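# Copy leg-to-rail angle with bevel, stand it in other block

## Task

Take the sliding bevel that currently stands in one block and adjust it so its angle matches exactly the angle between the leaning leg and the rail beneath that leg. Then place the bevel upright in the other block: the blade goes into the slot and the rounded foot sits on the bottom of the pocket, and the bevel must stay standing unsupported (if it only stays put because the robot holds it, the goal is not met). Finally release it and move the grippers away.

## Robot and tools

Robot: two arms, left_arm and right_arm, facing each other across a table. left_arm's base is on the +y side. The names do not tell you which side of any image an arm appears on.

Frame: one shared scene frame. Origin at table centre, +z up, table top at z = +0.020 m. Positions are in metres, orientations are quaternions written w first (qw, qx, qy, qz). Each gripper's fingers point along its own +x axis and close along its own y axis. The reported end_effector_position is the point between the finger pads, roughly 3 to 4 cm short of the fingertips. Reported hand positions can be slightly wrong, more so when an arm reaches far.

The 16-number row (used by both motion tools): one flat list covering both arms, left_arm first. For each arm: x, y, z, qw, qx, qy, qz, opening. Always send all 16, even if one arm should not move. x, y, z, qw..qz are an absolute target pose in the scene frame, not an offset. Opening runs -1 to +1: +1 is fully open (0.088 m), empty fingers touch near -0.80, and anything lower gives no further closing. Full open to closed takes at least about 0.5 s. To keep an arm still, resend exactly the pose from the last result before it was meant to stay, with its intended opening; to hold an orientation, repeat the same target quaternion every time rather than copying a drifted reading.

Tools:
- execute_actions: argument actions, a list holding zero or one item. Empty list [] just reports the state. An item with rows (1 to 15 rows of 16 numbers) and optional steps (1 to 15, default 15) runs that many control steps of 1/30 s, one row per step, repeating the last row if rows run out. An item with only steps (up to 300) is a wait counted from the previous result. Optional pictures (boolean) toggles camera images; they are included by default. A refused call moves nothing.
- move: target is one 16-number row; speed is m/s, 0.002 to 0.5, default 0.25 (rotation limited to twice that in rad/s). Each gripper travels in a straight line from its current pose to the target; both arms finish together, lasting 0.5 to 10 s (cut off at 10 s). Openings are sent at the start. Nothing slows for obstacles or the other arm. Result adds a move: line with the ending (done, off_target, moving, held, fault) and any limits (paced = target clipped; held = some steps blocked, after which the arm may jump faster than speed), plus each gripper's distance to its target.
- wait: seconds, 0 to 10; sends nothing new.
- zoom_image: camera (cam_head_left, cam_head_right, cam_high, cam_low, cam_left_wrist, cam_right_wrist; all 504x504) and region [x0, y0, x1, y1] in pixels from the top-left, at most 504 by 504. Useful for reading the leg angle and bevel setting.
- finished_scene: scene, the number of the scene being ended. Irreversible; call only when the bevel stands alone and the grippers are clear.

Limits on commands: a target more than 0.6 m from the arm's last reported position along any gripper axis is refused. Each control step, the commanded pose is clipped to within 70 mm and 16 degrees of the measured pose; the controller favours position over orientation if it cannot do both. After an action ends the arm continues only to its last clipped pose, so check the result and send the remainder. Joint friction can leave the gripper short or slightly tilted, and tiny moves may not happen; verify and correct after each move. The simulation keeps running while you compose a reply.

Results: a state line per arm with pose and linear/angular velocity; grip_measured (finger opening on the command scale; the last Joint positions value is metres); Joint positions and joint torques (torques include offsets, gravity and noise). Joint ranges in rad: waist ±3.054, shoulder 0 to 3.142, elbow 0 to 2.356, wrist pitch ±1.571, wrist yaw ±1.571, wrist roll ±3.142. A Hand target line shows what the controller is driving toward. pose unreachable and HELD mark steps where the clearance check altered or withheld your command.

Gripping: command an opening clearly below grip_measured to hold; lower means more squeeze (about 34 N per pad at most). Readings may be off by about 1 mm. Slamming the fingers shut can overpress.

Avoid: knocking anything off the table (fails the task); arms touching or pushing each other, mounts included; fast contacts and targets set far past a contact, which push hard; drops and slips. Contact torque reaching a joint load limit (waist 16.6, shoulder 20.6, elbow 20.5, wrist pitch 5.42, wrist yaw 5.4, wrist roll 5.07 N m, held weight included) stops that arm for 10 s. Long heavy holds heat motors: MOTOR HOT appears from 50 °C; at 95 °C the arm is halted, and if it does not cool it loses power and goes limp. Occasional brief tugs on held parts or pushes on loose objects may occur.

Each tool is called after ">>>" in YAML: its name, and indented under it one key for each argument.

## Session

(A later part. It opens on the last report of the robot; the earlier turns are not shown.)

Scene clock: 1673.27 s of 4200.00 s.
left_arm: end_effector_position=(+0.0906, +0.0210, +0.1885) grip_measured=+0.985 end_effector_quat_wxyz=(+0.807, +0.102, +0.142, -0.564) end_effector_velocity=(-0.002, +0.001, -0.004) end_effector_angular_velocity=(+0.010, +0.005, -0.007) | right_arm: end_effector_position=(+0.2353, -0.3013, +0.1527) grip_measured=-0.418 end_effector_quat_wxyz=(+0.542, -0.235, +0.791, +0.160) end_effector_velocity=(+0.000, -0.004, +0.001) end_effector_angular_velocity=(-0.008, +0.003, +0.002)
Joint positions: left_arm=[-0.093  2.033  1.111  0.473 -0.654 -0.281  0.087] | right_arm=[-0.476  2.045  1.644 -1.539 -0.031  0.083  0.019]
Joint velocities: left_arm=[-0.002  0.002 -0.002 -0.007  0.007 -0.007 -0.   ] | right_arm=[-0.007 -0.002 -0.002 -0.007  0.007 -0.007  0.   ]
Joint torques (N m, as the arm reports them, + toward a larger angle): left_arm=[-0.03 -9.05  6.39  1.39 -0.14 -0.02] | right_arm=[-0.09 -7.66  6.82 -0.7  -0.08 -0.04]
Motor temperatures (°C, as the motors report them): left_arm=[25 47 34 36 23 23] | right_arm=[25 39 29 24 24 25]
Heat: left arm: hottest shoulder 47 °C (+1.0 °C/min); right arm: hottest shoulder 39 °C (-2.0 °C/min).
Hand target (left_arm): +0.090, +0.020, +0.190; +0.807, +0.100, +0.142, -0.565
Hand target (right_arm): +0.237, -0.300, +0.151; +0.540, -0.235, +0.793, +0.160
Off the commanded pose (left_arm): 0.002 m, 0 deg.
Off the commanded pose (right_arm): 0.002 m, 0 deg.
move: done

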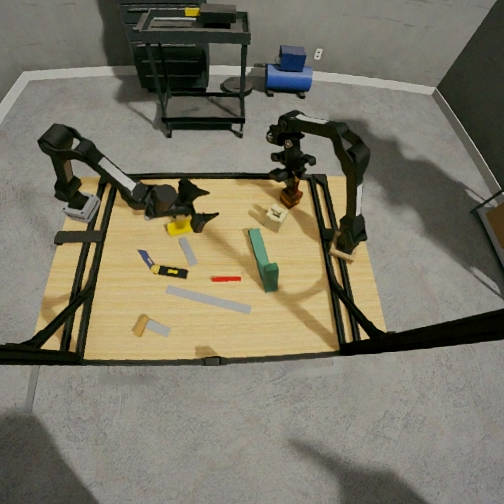

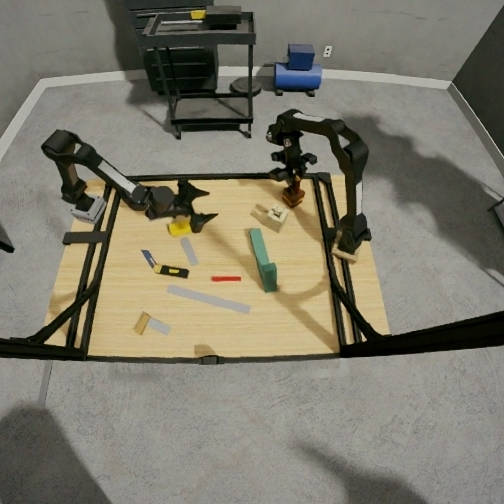

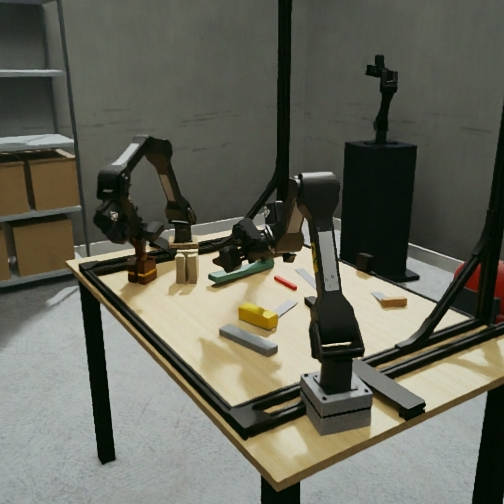

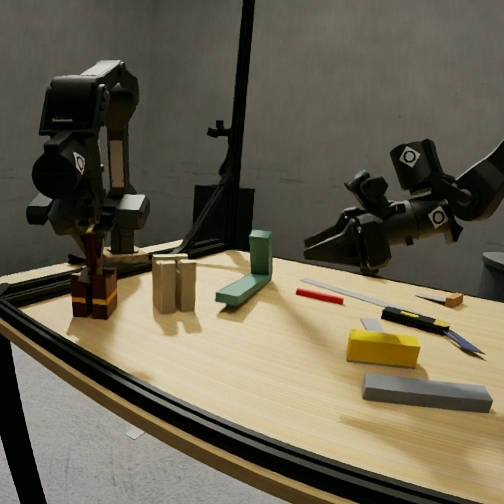

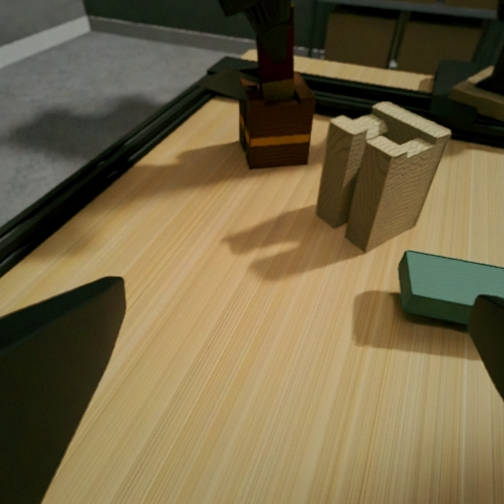

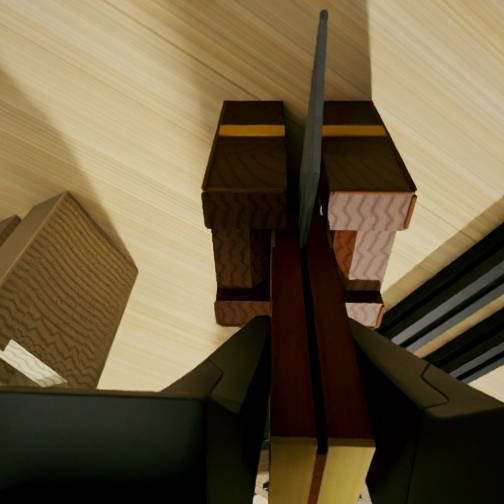

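>>> move:
  target: [0.09,0.02,0.19,0.8067,0.0996,0.1422,-0.5649,1, 0.2372,-0.3003,0.1480, 0.5397,-0.2347,0.7925,0.1598, -0.62]
  speed: 0.005

>>> execute_actions:
  actions:
    - {"rows":[[0.09,0.02,0.19,0.8067,0.0996,0.1422,-0.5649,1,0.2372,-0.3003,0.150,0.5397,-0.2347,0.7925,0.1598,-0.55],[0.09,0.02,0.19,0.8067,0.0996,0.1422,-0.5649,1,0.2372,-0.3003,0.150,0.5397,-0.2347,0.7925,0.1598,-0.52],[0.09,0.02,0.19,0.8067,0.0996,0.1422,-0.5649,1,0.2372,-0.3003,0.150,0.5397,-0.2347,0.7925,0.1598,-0.50],[0.09,0.02,0.19,0.8067,0.0996,0.1422,-0.5649,1,0.2372,-0.3003,0.150,0.5397,-0.2347,0.7925,0.1598,-0.48],[0.09,0.02,0.19,0.8067,0.0996,0.1422,-0.5649,1,0.2372,-0.3003,0.150,0.5397,-0.2347,0.7925,0.1598,-0.46],[0.09,0.02,0.19,0.8067,0.0996,0.1422,-0.5649,1,0.2372,-0.3003,0.150,0.5397,-0.2347,0.7925,0.1598,-0.44],[0.09,0.02,0.19,0.8067,0.0996,0.1422,-0.5649,1,0.2372,-0.3003,0.150,0.5397,-0.2347,0.7925,0.1598,-0.43],[0.09,0.02,0.19,0.8067,0.0996,0.1422,-0.5649,1,0.2372,-0.3003,0.150,0.5397,-0.2347,0.7925,0.1598,-0.42],[0.09,0.02,0.19,0.8067,0.0996,0.1422,-0.5649,1,0.2372,-0.3003,0.150,0.5397,-0.2347,0.7925,0.1598,-0.41],[0.09,0.02,0.19,0.8067,0.0996,0.1422,-0.5649,1,0.2372,-0.3003,0.150,0.5397,-0.2347,0.7925,0.1598,-0.40],[0.09,0.02,0.19,0.8067,0.0996,0.1422,-0.5649,1,0.2372,-0.3003,0.150,0.5397,-0.2347,0.7925,0.1598,-0.39],[0.09,0.02,0.19,0.8067,0.0996,0.1422,-0.5649,1,0.2372,-0.3003,0.150,0.5397,-0.2347,0.7925,0.1598,-0.38]],"steps":15}

>>> zoom_image:
  camera: "cam_left_wrist"
  region: [170,0,350,140]

Scene clock: 1700.20 s of 4200.00 s.
left_arm: end_effector_position=(+0.0905, +0.0208, +0.1885) grip_measured=+0.985 end_effector_quat_wxyz=(+0.807, +0.102, +0.142, -0.564) end_effector_velocity=(-0.002, +0.001, -0.004) end_effector_angular_velocity=(+0.005, +0.018, -0.001) | right_arm: end_effector_position=(+0.2362, -0.3006, +0.1517) grip_measured=-0.418 end_effector_quat_wxyz=(+0.542, -0.235, +0.791, +0.160) end_effector_velocity=(-0.003, +0.001, +0.002) end_effector_angular_velocity=(+0.012, +0.013, -0.017)
Joint positions: left_arm=[-0.093  2.034  1.112  0.473 -0.654 -0.281  0.087] | right_arm=[-0.476  2.05   1.647 -1.537 -0.031  0.082  0.019]
Joint velocities: left_arm=[-0.002  0.002 -0.002 -0.007  0.007 -0.022  0.   ] | right_arm=[-0.002 -0.007 -0.002 -0.007 -0.022  0.007 -0.   ]
Joint torques (N m, as the arm reports them, + toward a larger angle): left_arm=[-0.04 -9.14  6.29  1.41 -0.14 -0.01] | right_arm=[-0.06 -7.89  5.23 -0.01 -0.07 -0.03]
Motor temperatures (°C, as the motors report them): left_arm=[25 47 34 36 23 23] | right_arm=[25 40 31 24 24 25]
Heat: left arm: hottest shoulder 47 °C (+1.0 °C/min); right arm: hottest shoulder 40 °C (+0.0 °C/min).
Hand target (left_arm): +0.090, +0.020, +0.190; +0.807, +0.100, +0.142, -0.565
Hand target (right_arm): +0.237, -0.300, +0.148; +0.540, -0.235, +0.792, +0.160
Off the commanded pose (left_arm): 0.002 m, 0 deg.
Off the commanded pose (right_arm): 0.004 m, 0 deg.
move: done

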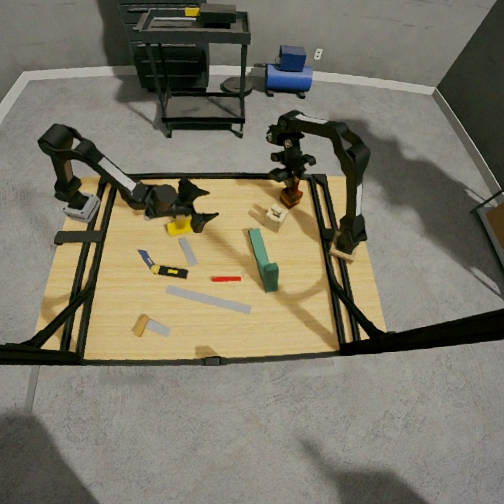

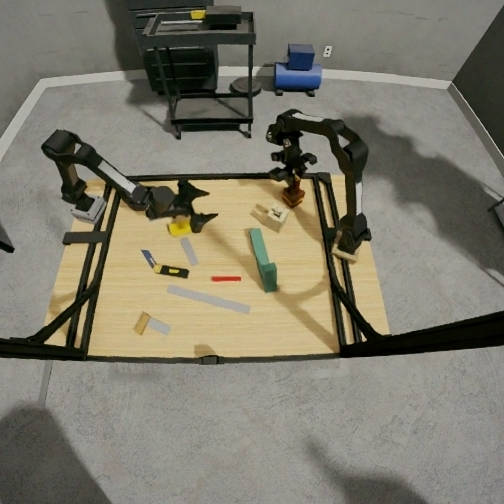

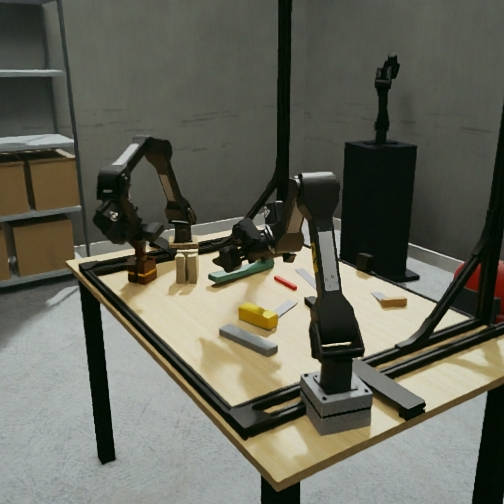

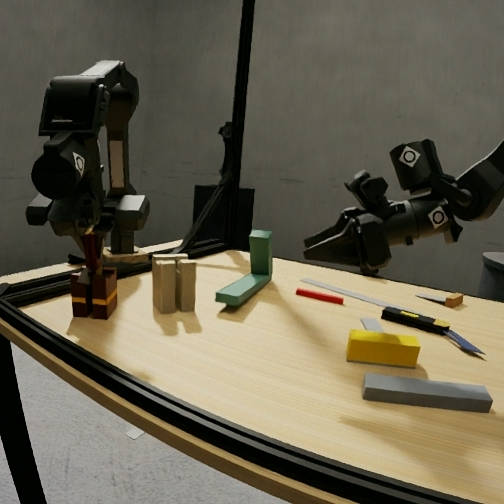

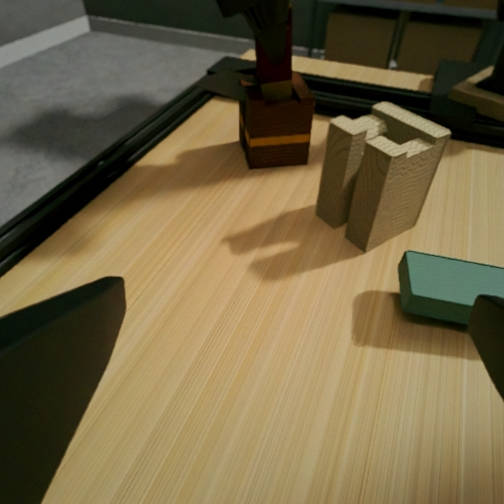

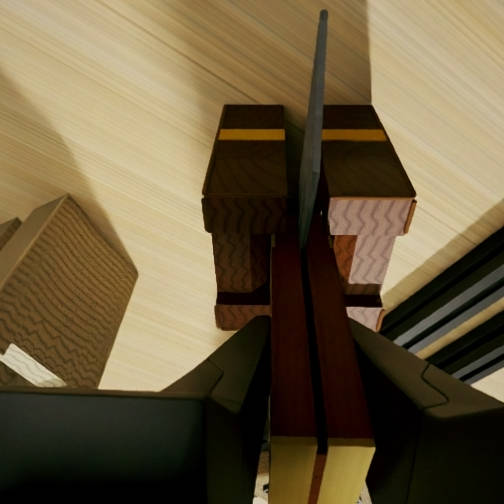

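Scene clock: 1700.70 s of 4200.00 s.
left_arm: end_effector_position=(+0.0905, +0.0208, +0.1885) grip_measured=+0.985 end_effector_quat_wxyz=(+0.807, +0.102, +0.142, -0.564) end_effector_velocity=(+0.001, +0.004, -0.005) end_effector_angular_velocity=(+0.022, -0.006, +0.007) | right_arm: end_effector_position=(+0.2362, -0.3006, +0.1518) grip_measured=-0.392 end_effector_quat_wxyz=(+0.542, -0.235, +0.791, +0.160) end_effector_velocity=(-0.005, -0.004, +0.001) end_effector_angular_velocity=(-0.009, +0.027, +0.002)
Joint positions: left_arm=[-0.093  2.034  1.112  0.473 -0.654 -0.281  0.087] | right_arm=[-0.476  2.05   1.647 -1.537 -0.031  0.082  0.02 ]
Joint velocities: left_arm=[-0.002 -0.002 -0.007 -0.022 -0.007 -0.007  0.   ] | right_arm=[-0.002 -0.002 -0.007 -0.022 -0.007 -0.007  0.006]
Joint torques (N m, as the arm reports them, + toward a larger angle): left_arm=[-0.04 -9.17  6.26  1.42 -0.15  0.  ] | right_arm=[-0.1  -8.04  6.   -0.5  -0.05 -0.04]
Motor temperatures (°C, as the motors report them): left_arm=[25 48 34 36 23 23] | right_arm=[25 40 31 24 24 25]
Heat: left arm: hottest shoulder 48 °C (+2.0 °C/min); right arm: hottest shoulder 40 °C (+0.0 °C/min).
Hand target (left_arm): +0.090, +0.020, +0.190; +0.807, +0.100, +0.142, -0.565
Hand target (right_arm): +0.237, -0.300, +0.150; +0.540, -0.235, +0.793, +0.160
Off the commanded pose (left_arm): 0.002 m, 0 deg.
Off the commanded pose (right_arm): 0.002 m, 0 deg.
Steps of this call (steps 1 to 15: all 15 steps of this action). Readings (end_effector_position):
1: left_arm (+0.0905, +0.0208, +0.1885) | right_arm (+0.2362, -0.3006, +0.1517)
2: left_arm (+0.0905, +0.0208, +0.1885) | right_arm (+0.2362, -0.3006, +0.1517)
4: left_arm (+0.0905, +0.0208, +0.1885) | right_arm (+0.2362, -0.3006, +0.1517)
8: left_arm (+0.0905, +0.0208, +0.1885) | right_arm (+0.2362, -0.3006, +0.1518)
15: the state above

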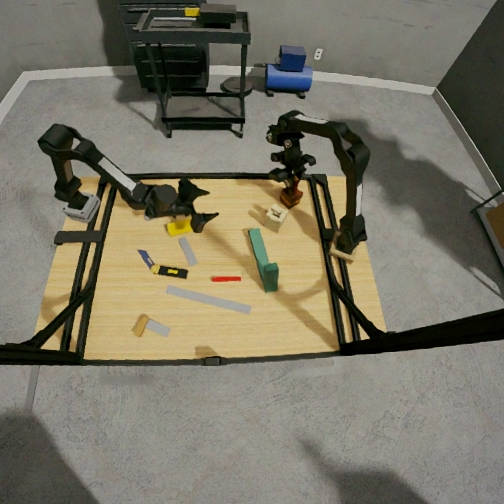

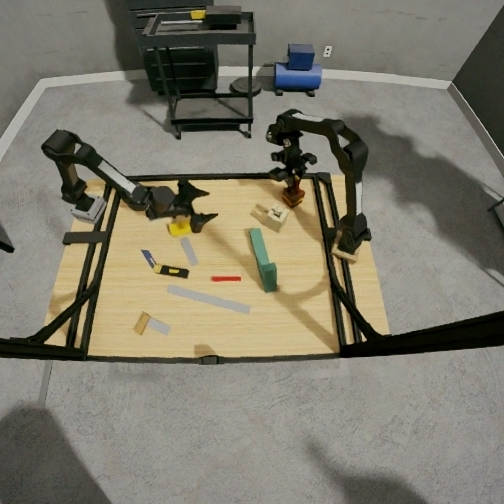

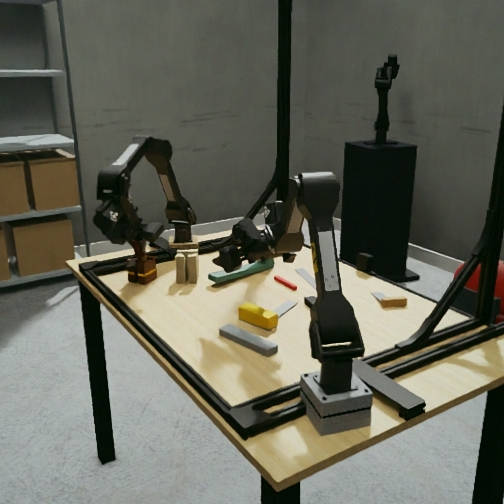

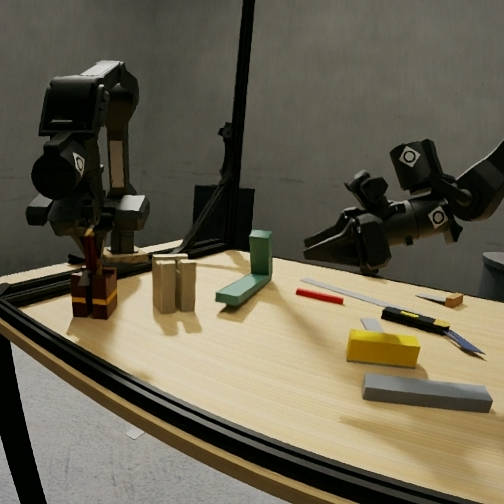

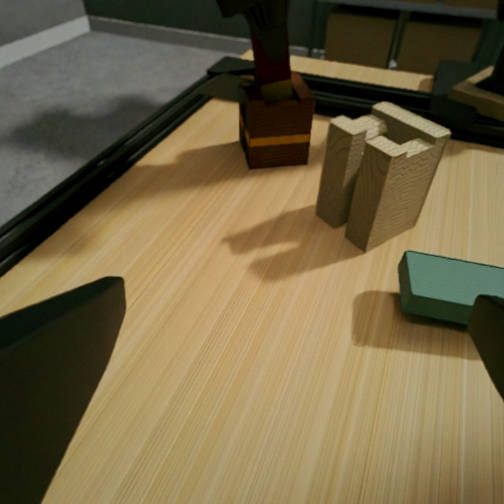

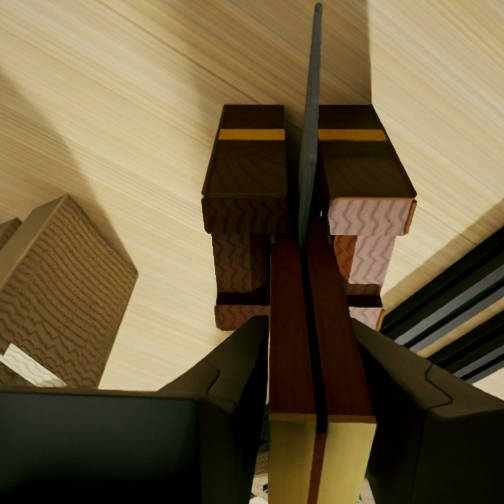

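Region (170, 0, 350, 140) of cam_left_wrist's 504x504 image, scaled by 2.800, with more detail than that image has.

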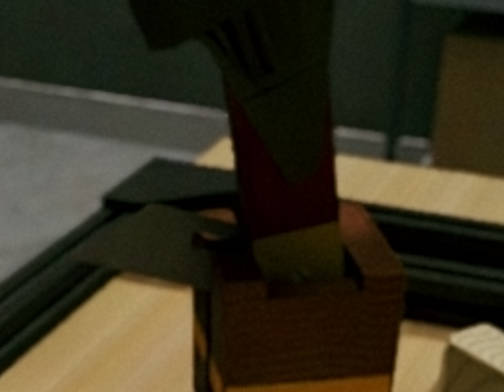

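>>> execute_actions:
  actions: []

>>> zoom_image:
  camera: "cam_left_wrist"
  region: [170,0,350,140]

Scene clock: 1704.43 s of 4200.00 s.
left_arm: end_effector_position=(+0.0905, +0.0208, +0.1885) grip_measured=+0.985 end_effector_quat_wxyz=(+0.807, +0.102, +0.142, -0.564) end_effector_velocity=(+0.002, +0.002, -0.000) end_effector_angular_velocity=(+0.001, -0.005, +0.020) | right_arm: end_effector_position=(+0.2363, -0.3007, +0.1517) grip_measured=-0.380 end_effector_quat_wxyz=(+0.542, -0.234, +0.791, +0.160) end_effector_velocity=(-0.001, -0.003, -0.001) end_effector_angular_velocity=(-0.015, +0.004, -0.007)
Joint positions: left_arm=[-0.093  2.034  1.112  0.473 -0.654 -0.281  0.087] | right_arm=[-0.476  2.05   1.647 -1.537 -0.031  0.082  0.02 ]
Joint velocities: left_arm=[-0.002 -0.002 -0.002 -0.007 -0.022 -0.007 -0.   ] | right_arm=[-0.002  0.002 -0.002 -0.007  0.007  0.007 -0.   ]
Joint torques (N m, as the arm reports them, + toward a larger angle): left_arm=[-0.03 -9.16  6.25  1.42 -0.16 -0.01] | right_arm=[-0.09 -8.08  5.98 -0.5  -0.05 -0.03]
Motor temperatures (°C, as the motors report them): left_arm=[25 48 34 36 23 23] | right_arm=[25 40 31 24 24 25]
Heat: left arm: hottest shoulder 48 °C (+2.0 °C/min); right arm: hottest shoulder 40 °C (+0.0 °C/min).
Hand target (left_arm): +0.090, +0.020, +0.190; +0.807, +0.100, +0.142, -0.565
Hand target (right_arm): +0.237, -0.300, +0.150; +0.540, -0.235, +0.793, +0.160
Off the commanded pose (left_arm): 0.002 m, 0 deg.
Off the commanded pose (right_arm): 0.002 m, 0 deg.
Steps of this call (steps 1 to 90: nothing new was sent; then 0.73 s passed at rest). Readings (end_effector_position):
1: left_arm (+0.0905, +0.0208, +0.1885) | right_arm (+0.2362, -0.3006, +0.1518)
2: left_arm (+0.0905, +0.0208, +0.1885) | right_arm (+0.2362, -0.3006, +0.1518)
4: left_arm (+0.0905, +0.0208, +0.1885) | right_arm (+0.2362, -0.3006, +0.1518)
8: left_arm (+0.0905, +0.0208, +0.1885) | right_arm (+0.2362, -0.3006, +0.1518)
90: the state above

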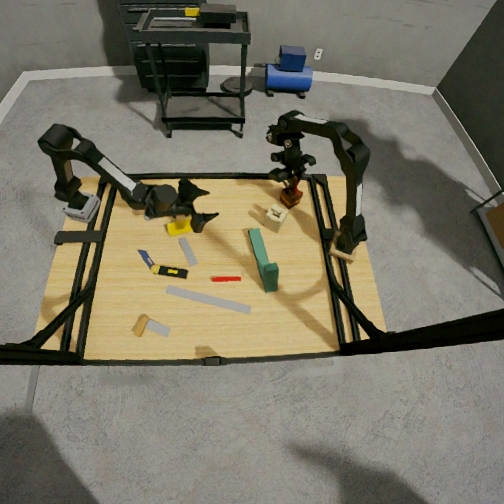

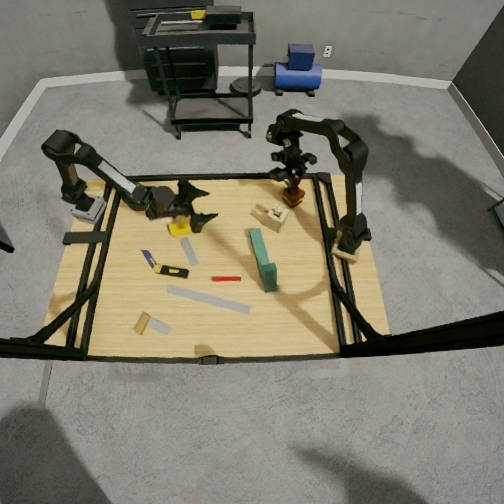

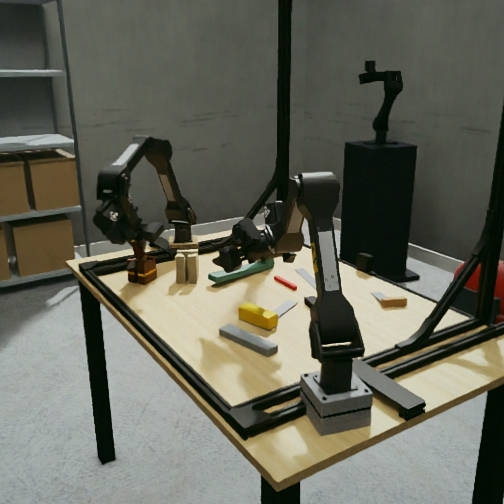

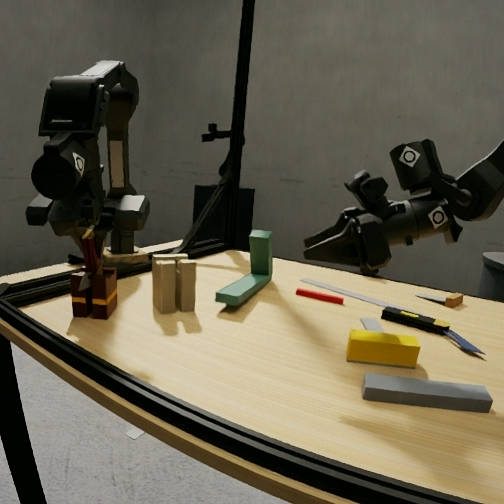

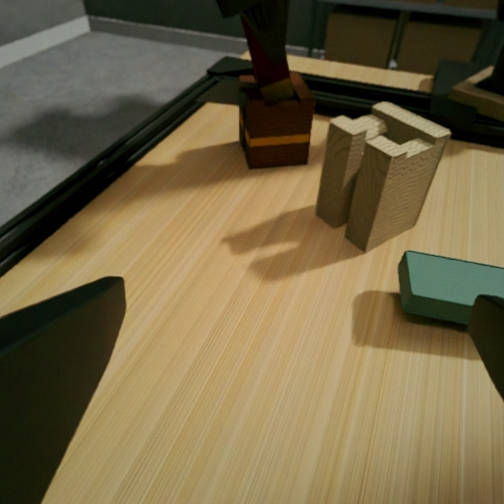

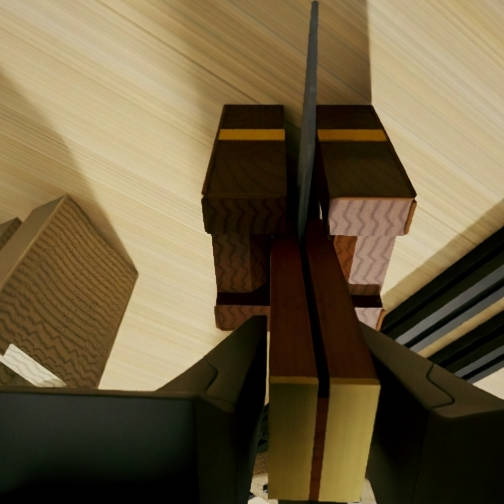

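Region (170, 0, 350, 140) of cam_left_wrist's 504x504 image, scaled by 2.800, with more detail than that image has.

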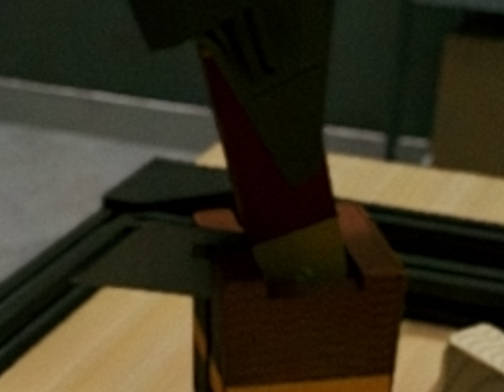

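>>> move:
  target: [0.09,0.02,0.19,0.8067,0.0996,0.1422,-0.5649,1, 0.2372,-0.3003,0.150, 0.5397,-0.2347,0.7925,0.1598, 0.0]
  speed: 0.01

>>> zoom_image:
  camera: "cam_left_wrist"
  region: [170,0,350,140]

Scene clock: 1718.10 s of 4200.00 s.
left_arm: end_effector_position=(+0.0905, +0.0208, +0.1885) grip_measured=+0.985 end_effector_quat_wxyz=(+0.807, +0.102, +0.142, -0.564) end_effector_velocity=(+0.000, +0.002, -0.001) end_effector_angular_velocity=(+0.013, -0.002, +0.007) | right_arm: end_effector_position=(+0.2363, -0.3007, +0.1516) grip_measured=-0.001 end_effector_quat_wxyz=(+0.542, -0.235, +0.791, +0.160) end_effector_velocity=(-0.003, +0.000, +0.002) end_effector_angular_velocity=(+0.011, +0.010, +0.020)
Joint positions: left_arm=[-0.093  2.034  1.112  0.473 -0.654 -0.281  0.087] | right_arm=[-0.476  2.05   1.647 -1.537 -0.031  0.082  0.039]
Joint velocities: left_arm=[-0.002 -0.002  0.002 -0.022 -0.007 -0.007 -0.   ] | right_arm=[ 0.002 -0.007 -0.002 -0.007 -0.007 -0.022  0.   ]
Joint torques (N m, as the arm reports them, + toward a larger angle): left_arm=[-0.06 -9.18  6.25  1.42 -0.15 -0.01] | right_arm=[-0.06 -8.14  5.95 -0.48 -0.06 -0.03]
Motor temperatures (°C, as the motors report them): left_arm=[25 48 34 37 23 23] | right_arm=[25 40 31 24 24 25]
Heat: left arm: hottest shoulder 48 °C (+1.0 °C/min); right arm: hottest shoulder 40 °C (+1.0 °C/min).
Hand target (left_arm): +0.090, +0.020, +0.190; +0.807, +0.100, +0.142, -0.565
Hand target (right_arm): +0.237, -0.300, +0.150; +0.540, -0.235, +0.792, +0.160
Off the commanded pose (left_arm): 0.002 m, 0 deg.
Off the commanded pose (right_arm): 0.002 m, 0 deg.
After step 90, 9.97 s passed at rest.
move: done

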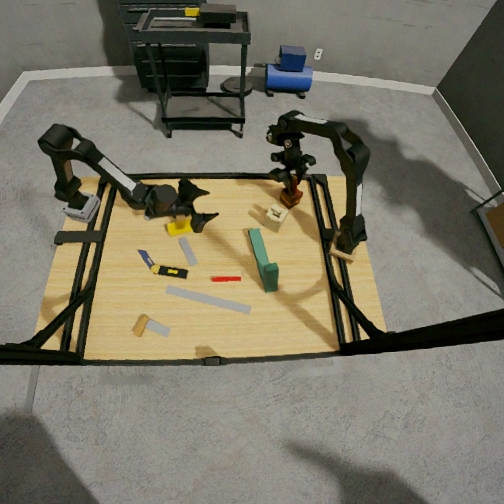

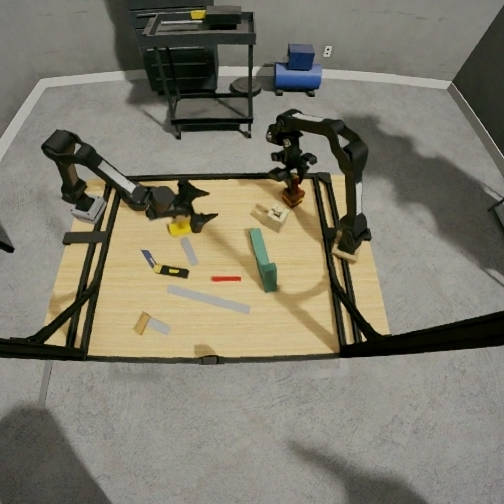

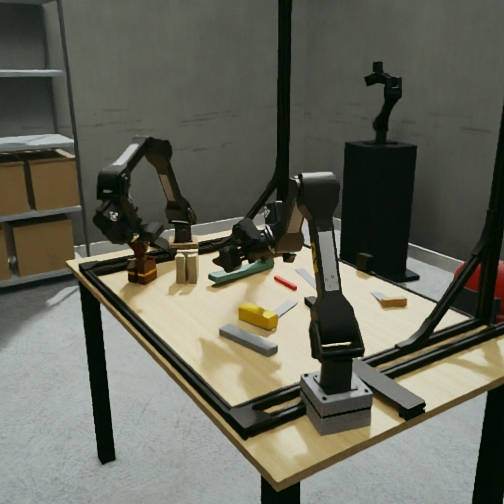

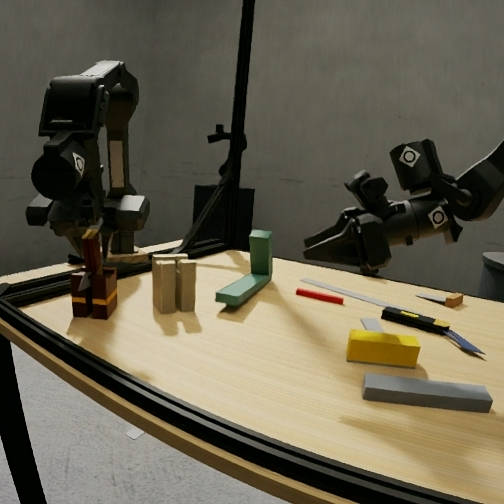

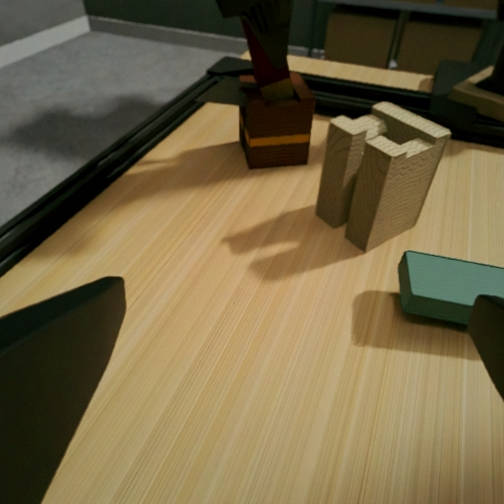

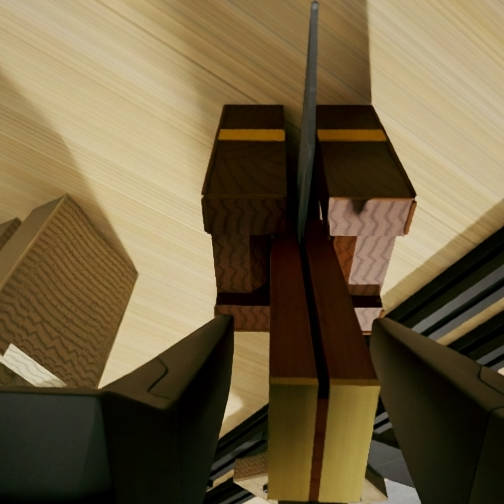

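Region (170, 0, 350, 140) of cam_left_wrist's 504x504 image, scaled by 2.800, with more detail than that image has.

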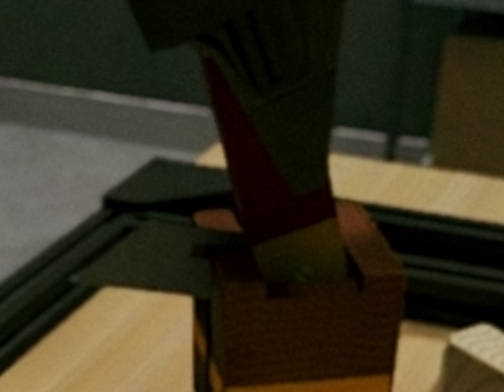

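>>> move:
  target: [0.09,0.02,0.19,0.8067,0.0996,0.1422,-0.5649,1, 0.245,-0.295,0.178, 0.5568,-0.2312,0.7806,0.1649, 0.4]
  speed: 0.02

>>> zoom_image:
  camera: "cam_left_wrist"
  region: [170,0,350,140]

Scene clock: 1741.03 s of 4200.00 s.
left_arm: end_effector_position=(+0.0905, +0.0208, +0.1884) grip_measured=+0.985 end_effector_quat_wxyz=(+0.807, +0.102, +0.142, -0.564) end_effector_velocity=(+0.002, +0.002, -0.000) end_effector_angular_velocity=(+0.001, -0.005, +0.020) | right_arm: end_effector_position=(+0.2431, -0.2955, +0.1701) grip_measured=+0.400 end_effector_quat_wxyz=(+0.563, -0.229, +0.776, +0.169) end_effector_velocity=(-0.000, -0.003, -0.001) end_effector_angular_velocity=(-0.011, +0.007, +0.007)
Joint positions: left_arm=[-0.093  2.034  1.112  0.473 -0.654 -0.281  0.087] | right_arm=[-0.476  2.027  1.704 -1.561 -0.031  0.082  0.059]
Joint velocities: left_arm=[-0.002 -0.002 -0.002 -0.007 -0.022 -0.007 -0.   ] | right_arm=[-0.002  0.002 -0.002 -0.007  0.007 -0.007  0.   ]
Joint torques (N m, as the arm reports them, + toward a larger angle): left_arm=[-0.06 -9.16  6.25  1.42 -0.16 -0.01] | right_arm=[ -0.08 -11.19   6.95  -0.53   0.05   0.05]
Motor temperatures (°C, as the motors report them): left_arm=[25 48 34 37 23 23] | right_arm=[25 41 31 24 24 25]
Heat: left arm: hottest shoulder 48 °C (+1.0 °C/min); right arm: hottest shoulder 41 °C (+2.0 °C/min).
Hand target (left_arm): +0.090, +0.020, +0.190; +0.807, +0.100, +0.142, -0.565
Hand target (right_arm): +0.245, -0.295, +0.178; +0.573, -0.226, +0.769, +0.171
Off the commanded pose (left_arm): 0.002 m, 0 deg.
Off the commanded pose (right_arm): 0.008 m, 1 deg.
joint sent to its limit (right arm) — the command would take joint 4 (wrist pitch) past its lower limit, so that joint was sent only as far as its limit.
After step 90, 18.27 s passed at rest.
move: done

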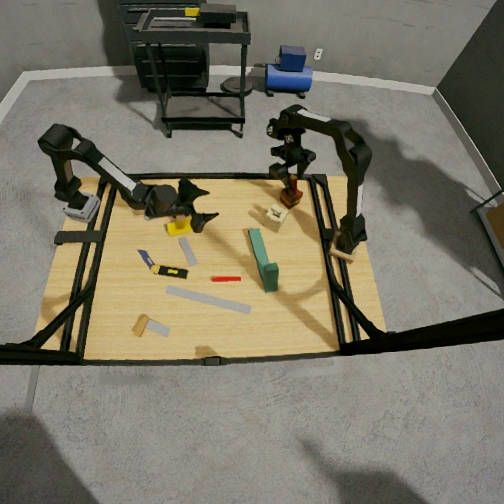

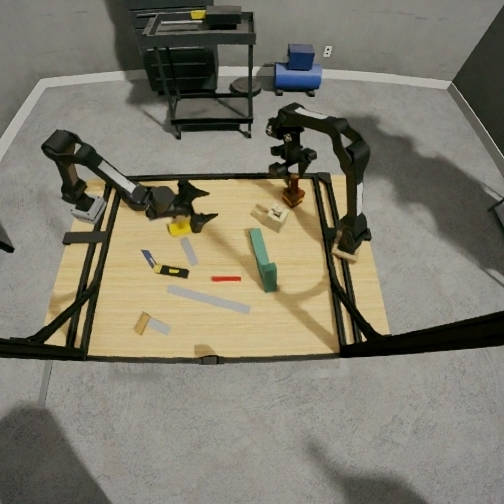

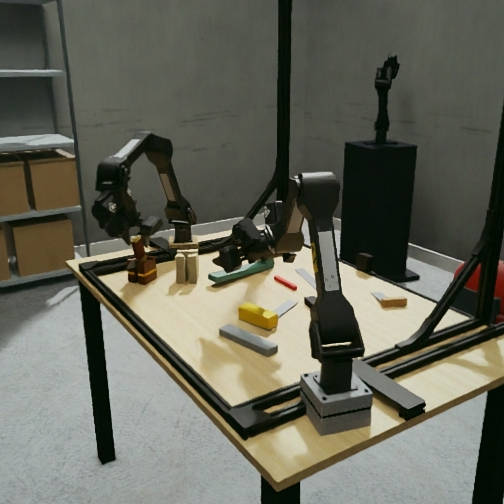

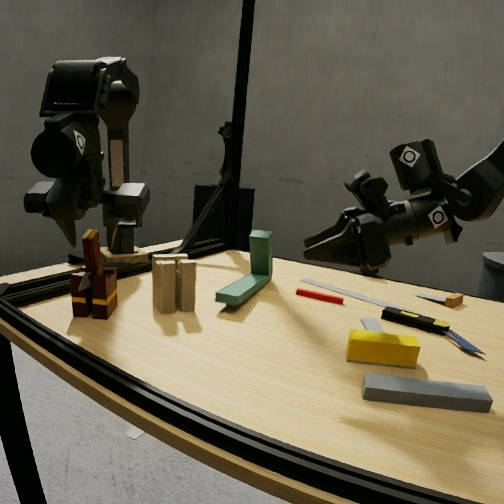

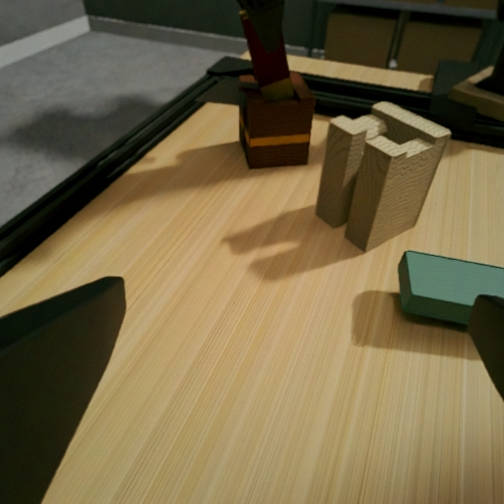

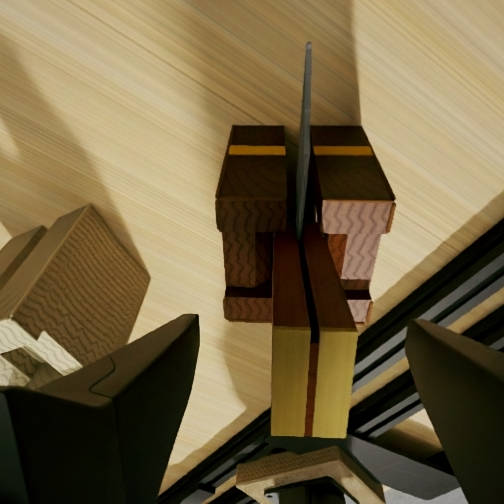

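Region (170, 0, 350, 140) of cam_left_wrist's 504x504 image, scaled by 2.800, with more detail than that image has.

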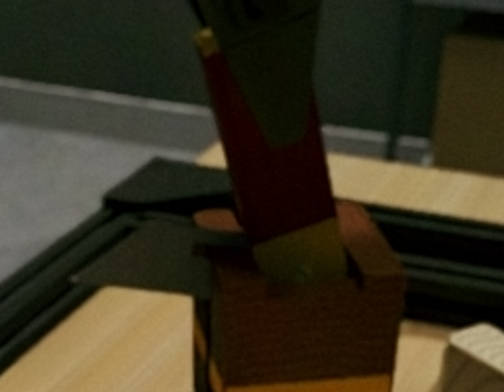

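>>> move:
  target: [0.10,0.22,0.30,0.603,0,0,-0.798,1, 0.235,-0.302,0.26, 0.720,-0.188,0.634,0.2133, 0.4]
  speed: 0.08

Scene clock: 1752.60 s of 4200.00 s.
left_arm: end_effector_position=(+0.1002, +0.2180, +0.3021) grip_measured=+0.985 end_effector_quat_wxyz=(+0.602, -0.002, +0.001, -0.799) end_effector_velocity=(+0.002, +0.002, +0.000) end_effector_angular_velocity=(-0.000, +0.008, +0.010) | right_arm: end_effector_position=(+0.2378, -0.3007, +0.2596) grip_measured=+0.400 end_effector_quat_wxyz=(+0.717, -0.187, +0.637, +0.212) end_effector_velocity=(-0.003, -0.002, -0.001) end_effector_angular_velocity=(-0.004, +0.013, +0.020)
Joint positions: left_arm=[ 0.036  0.964  0.284  0.682  0.055 -0.005  0.087] | right_arm=[-0.458  1.648  1.613 -1.417  0.011  0.107  0.059]
Joint velocities: left_arm=[ 0.002 -0.017 -0.007 -0.007 -0.007 -0.007 -0.   ] | right_arm=[-0.002 -0.002 -0.007 -0.007 -0.007 -0.022 -0.   ]
Joint torques (N m, as the arm reports them, + toward a larger angle): left_arm=[ 0.28 -2.71  5.89  1.45  0.1   0.2 ] | right_arm=[ 0.34 -8.59  5.23  0.49  0.1   0.11]
Motor temperatures (°C, as the motors report them): left_arm=[25 48 33 37 23 23] | right_arm=[25 42 31 24 24 25]
Heat: left arm: hottest shoulder 48 °C (+1.0 °C/min); right arm: hottest shoulder 42 °C (+3.0 °C/min).
Hand target (left_arm): +0.101, +0.220, +0.300; -0.602, -0.001, -0.001, +0.799
Hand target (right_arm): +0.235, -0.302, +0.261; +0.720, -0.187, +0.634, +0.212
Off the commanded pose (left_arm): 0.003 m, 0 deg.
Off the commanded pose (right_arm): 0.003 m, 0 deg.
After step 90, 3.73 s passed at rest.
move: done

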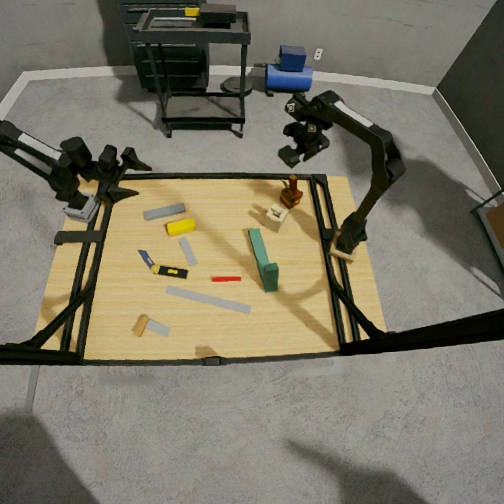

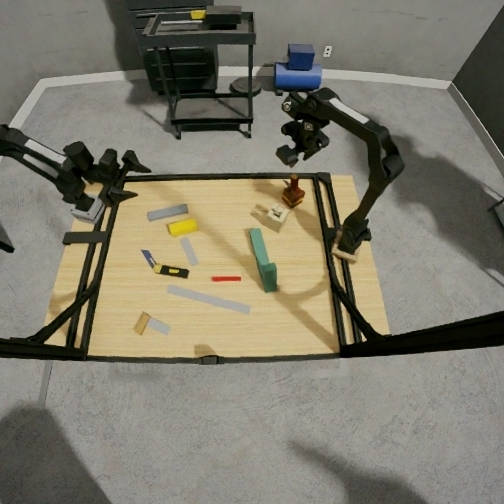

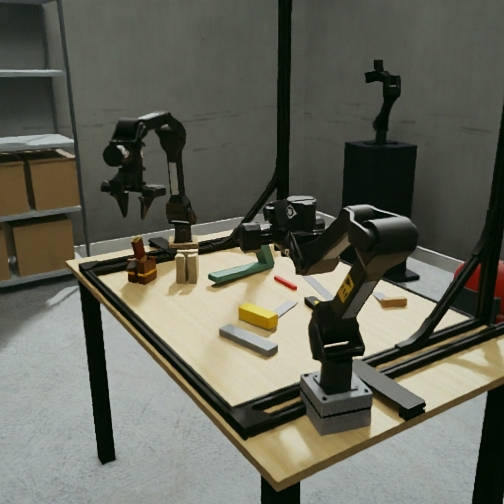

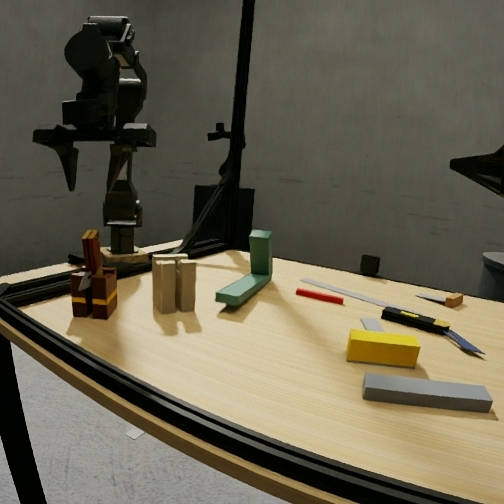

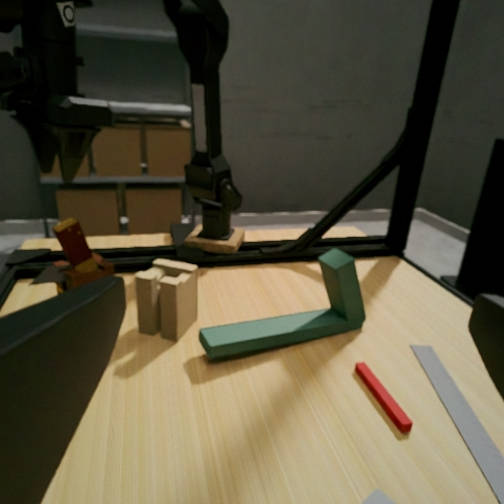

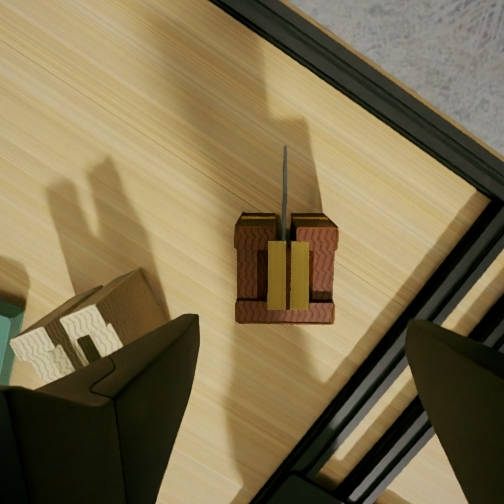

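>>> move:
  target: [0.10,0.25,0.30,0.603,0,0,-0.798,1, 0.06,-0.30,0.32, 0.800,-0.191,0.331,0.462, 0.4]
  speed: 0.12

Scene clock: 1766.10 s of 4200.00 s.
left_arm: end_effector_position=(+0.1006, +0.2486, +0.3030) grip_measured=+0.985 end_effector_quat_wxyz=(+0.603, -0.004, -0.000, -0.798) end_effector_velocity=(+0.003, +0.001, -0.003) end_effector_angular_velocity=(+0.017, +0.033, +0.019) | right_arm: end_effector_position=(+0.0588, -0.2992, +0.3243) grip_measured=+0.400 end_effector_quat_wxyz=(+0.801, -0.188, +0.331, +0.463) end_effector_velocity=(-0.004, -0.000, -0.005) end_effector_angular_velocity=(-0.020, -0.008, +0.027)
Joint positions: left_arm=[-0.016  0.741  0.225  0.523 -0.    -0.005  0.087] | right_arm=[ 0.315  0.821  1.099 -1.101  0.283  0.3    0.059]
Joint velocities: left_arm=[-0.002 -0.007 -0.007 -0.007 -0.022 -0.037 -0.   ] | right_arm=[ 0.027 -0.002 -0.012 -0.007  0.007 -0.007  0.   ]
Joint torques (N m, as the arm reports them, + toward a larger angle): left_arm=[-0.44 -1.5   6.15  1.47 -0.09  0.18] | right_arm=[ 0.47 -1.6   5.54  1.33  0.3   0.08]
Motor temperatures (°C, as the motors report them): left_arm=[25 44 33 37 23 23] | right_arm=[25 41 31 24 24 25]
Heat: left arm: hottest shoulder 44 °C (-4.0 °C/min); right arm: hottest shoulder 41 °C (+1.0 °C/min).
Hand target (left_arm): +0.100, +0.250, +0.300; -0.603, -0.000, +0.000, +0.798
Hand target (right_arm): +0.058, -0.300, +0.322; +0.801, -0.188, +0.331, +0.462
Off the commanded pose (left_arm): 0.003 m, 0 deg.
Off the commanded pose (right_arm): 0.005 m, 0 deg.
After step 90, 6.77 s passed at rest.
move: done

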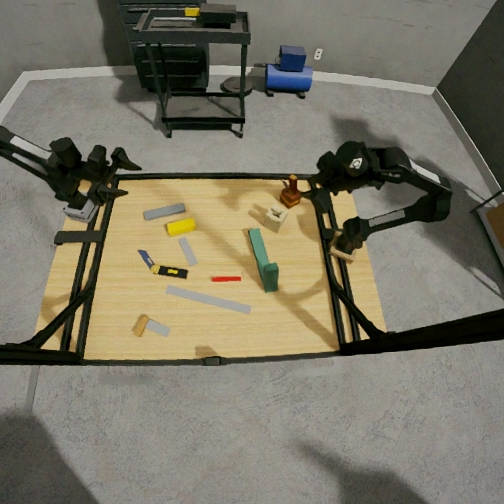

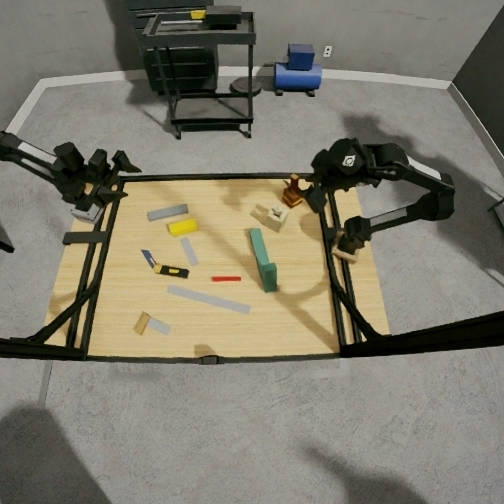

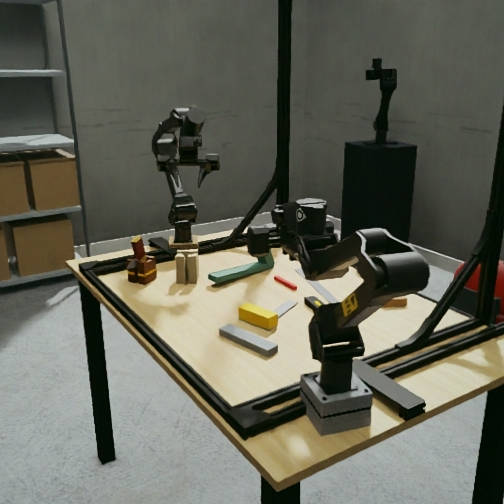

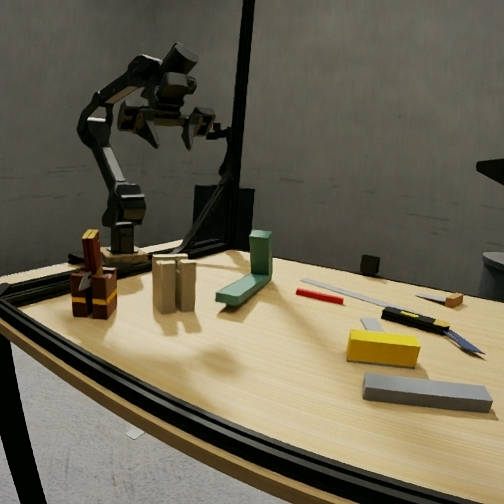

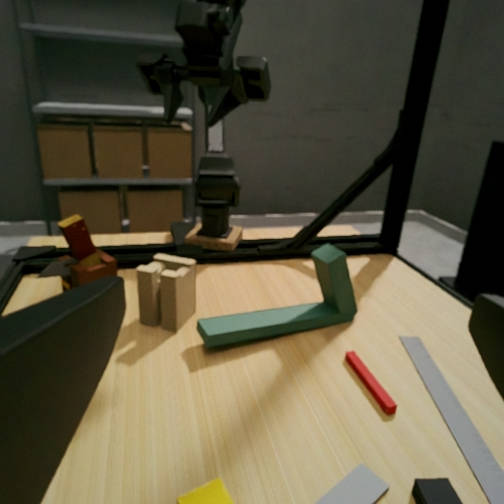

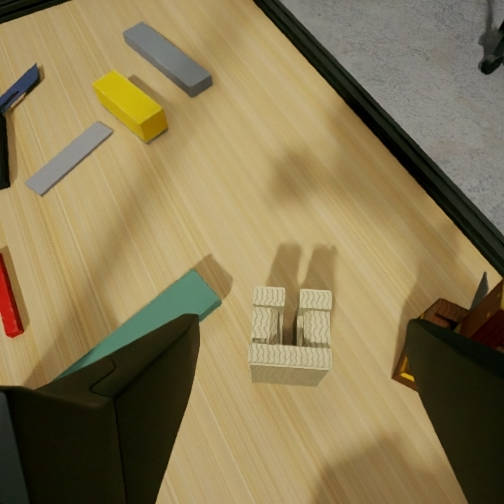

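>>> finished_scene:
  scene: 1

The scene is finished: the task was done.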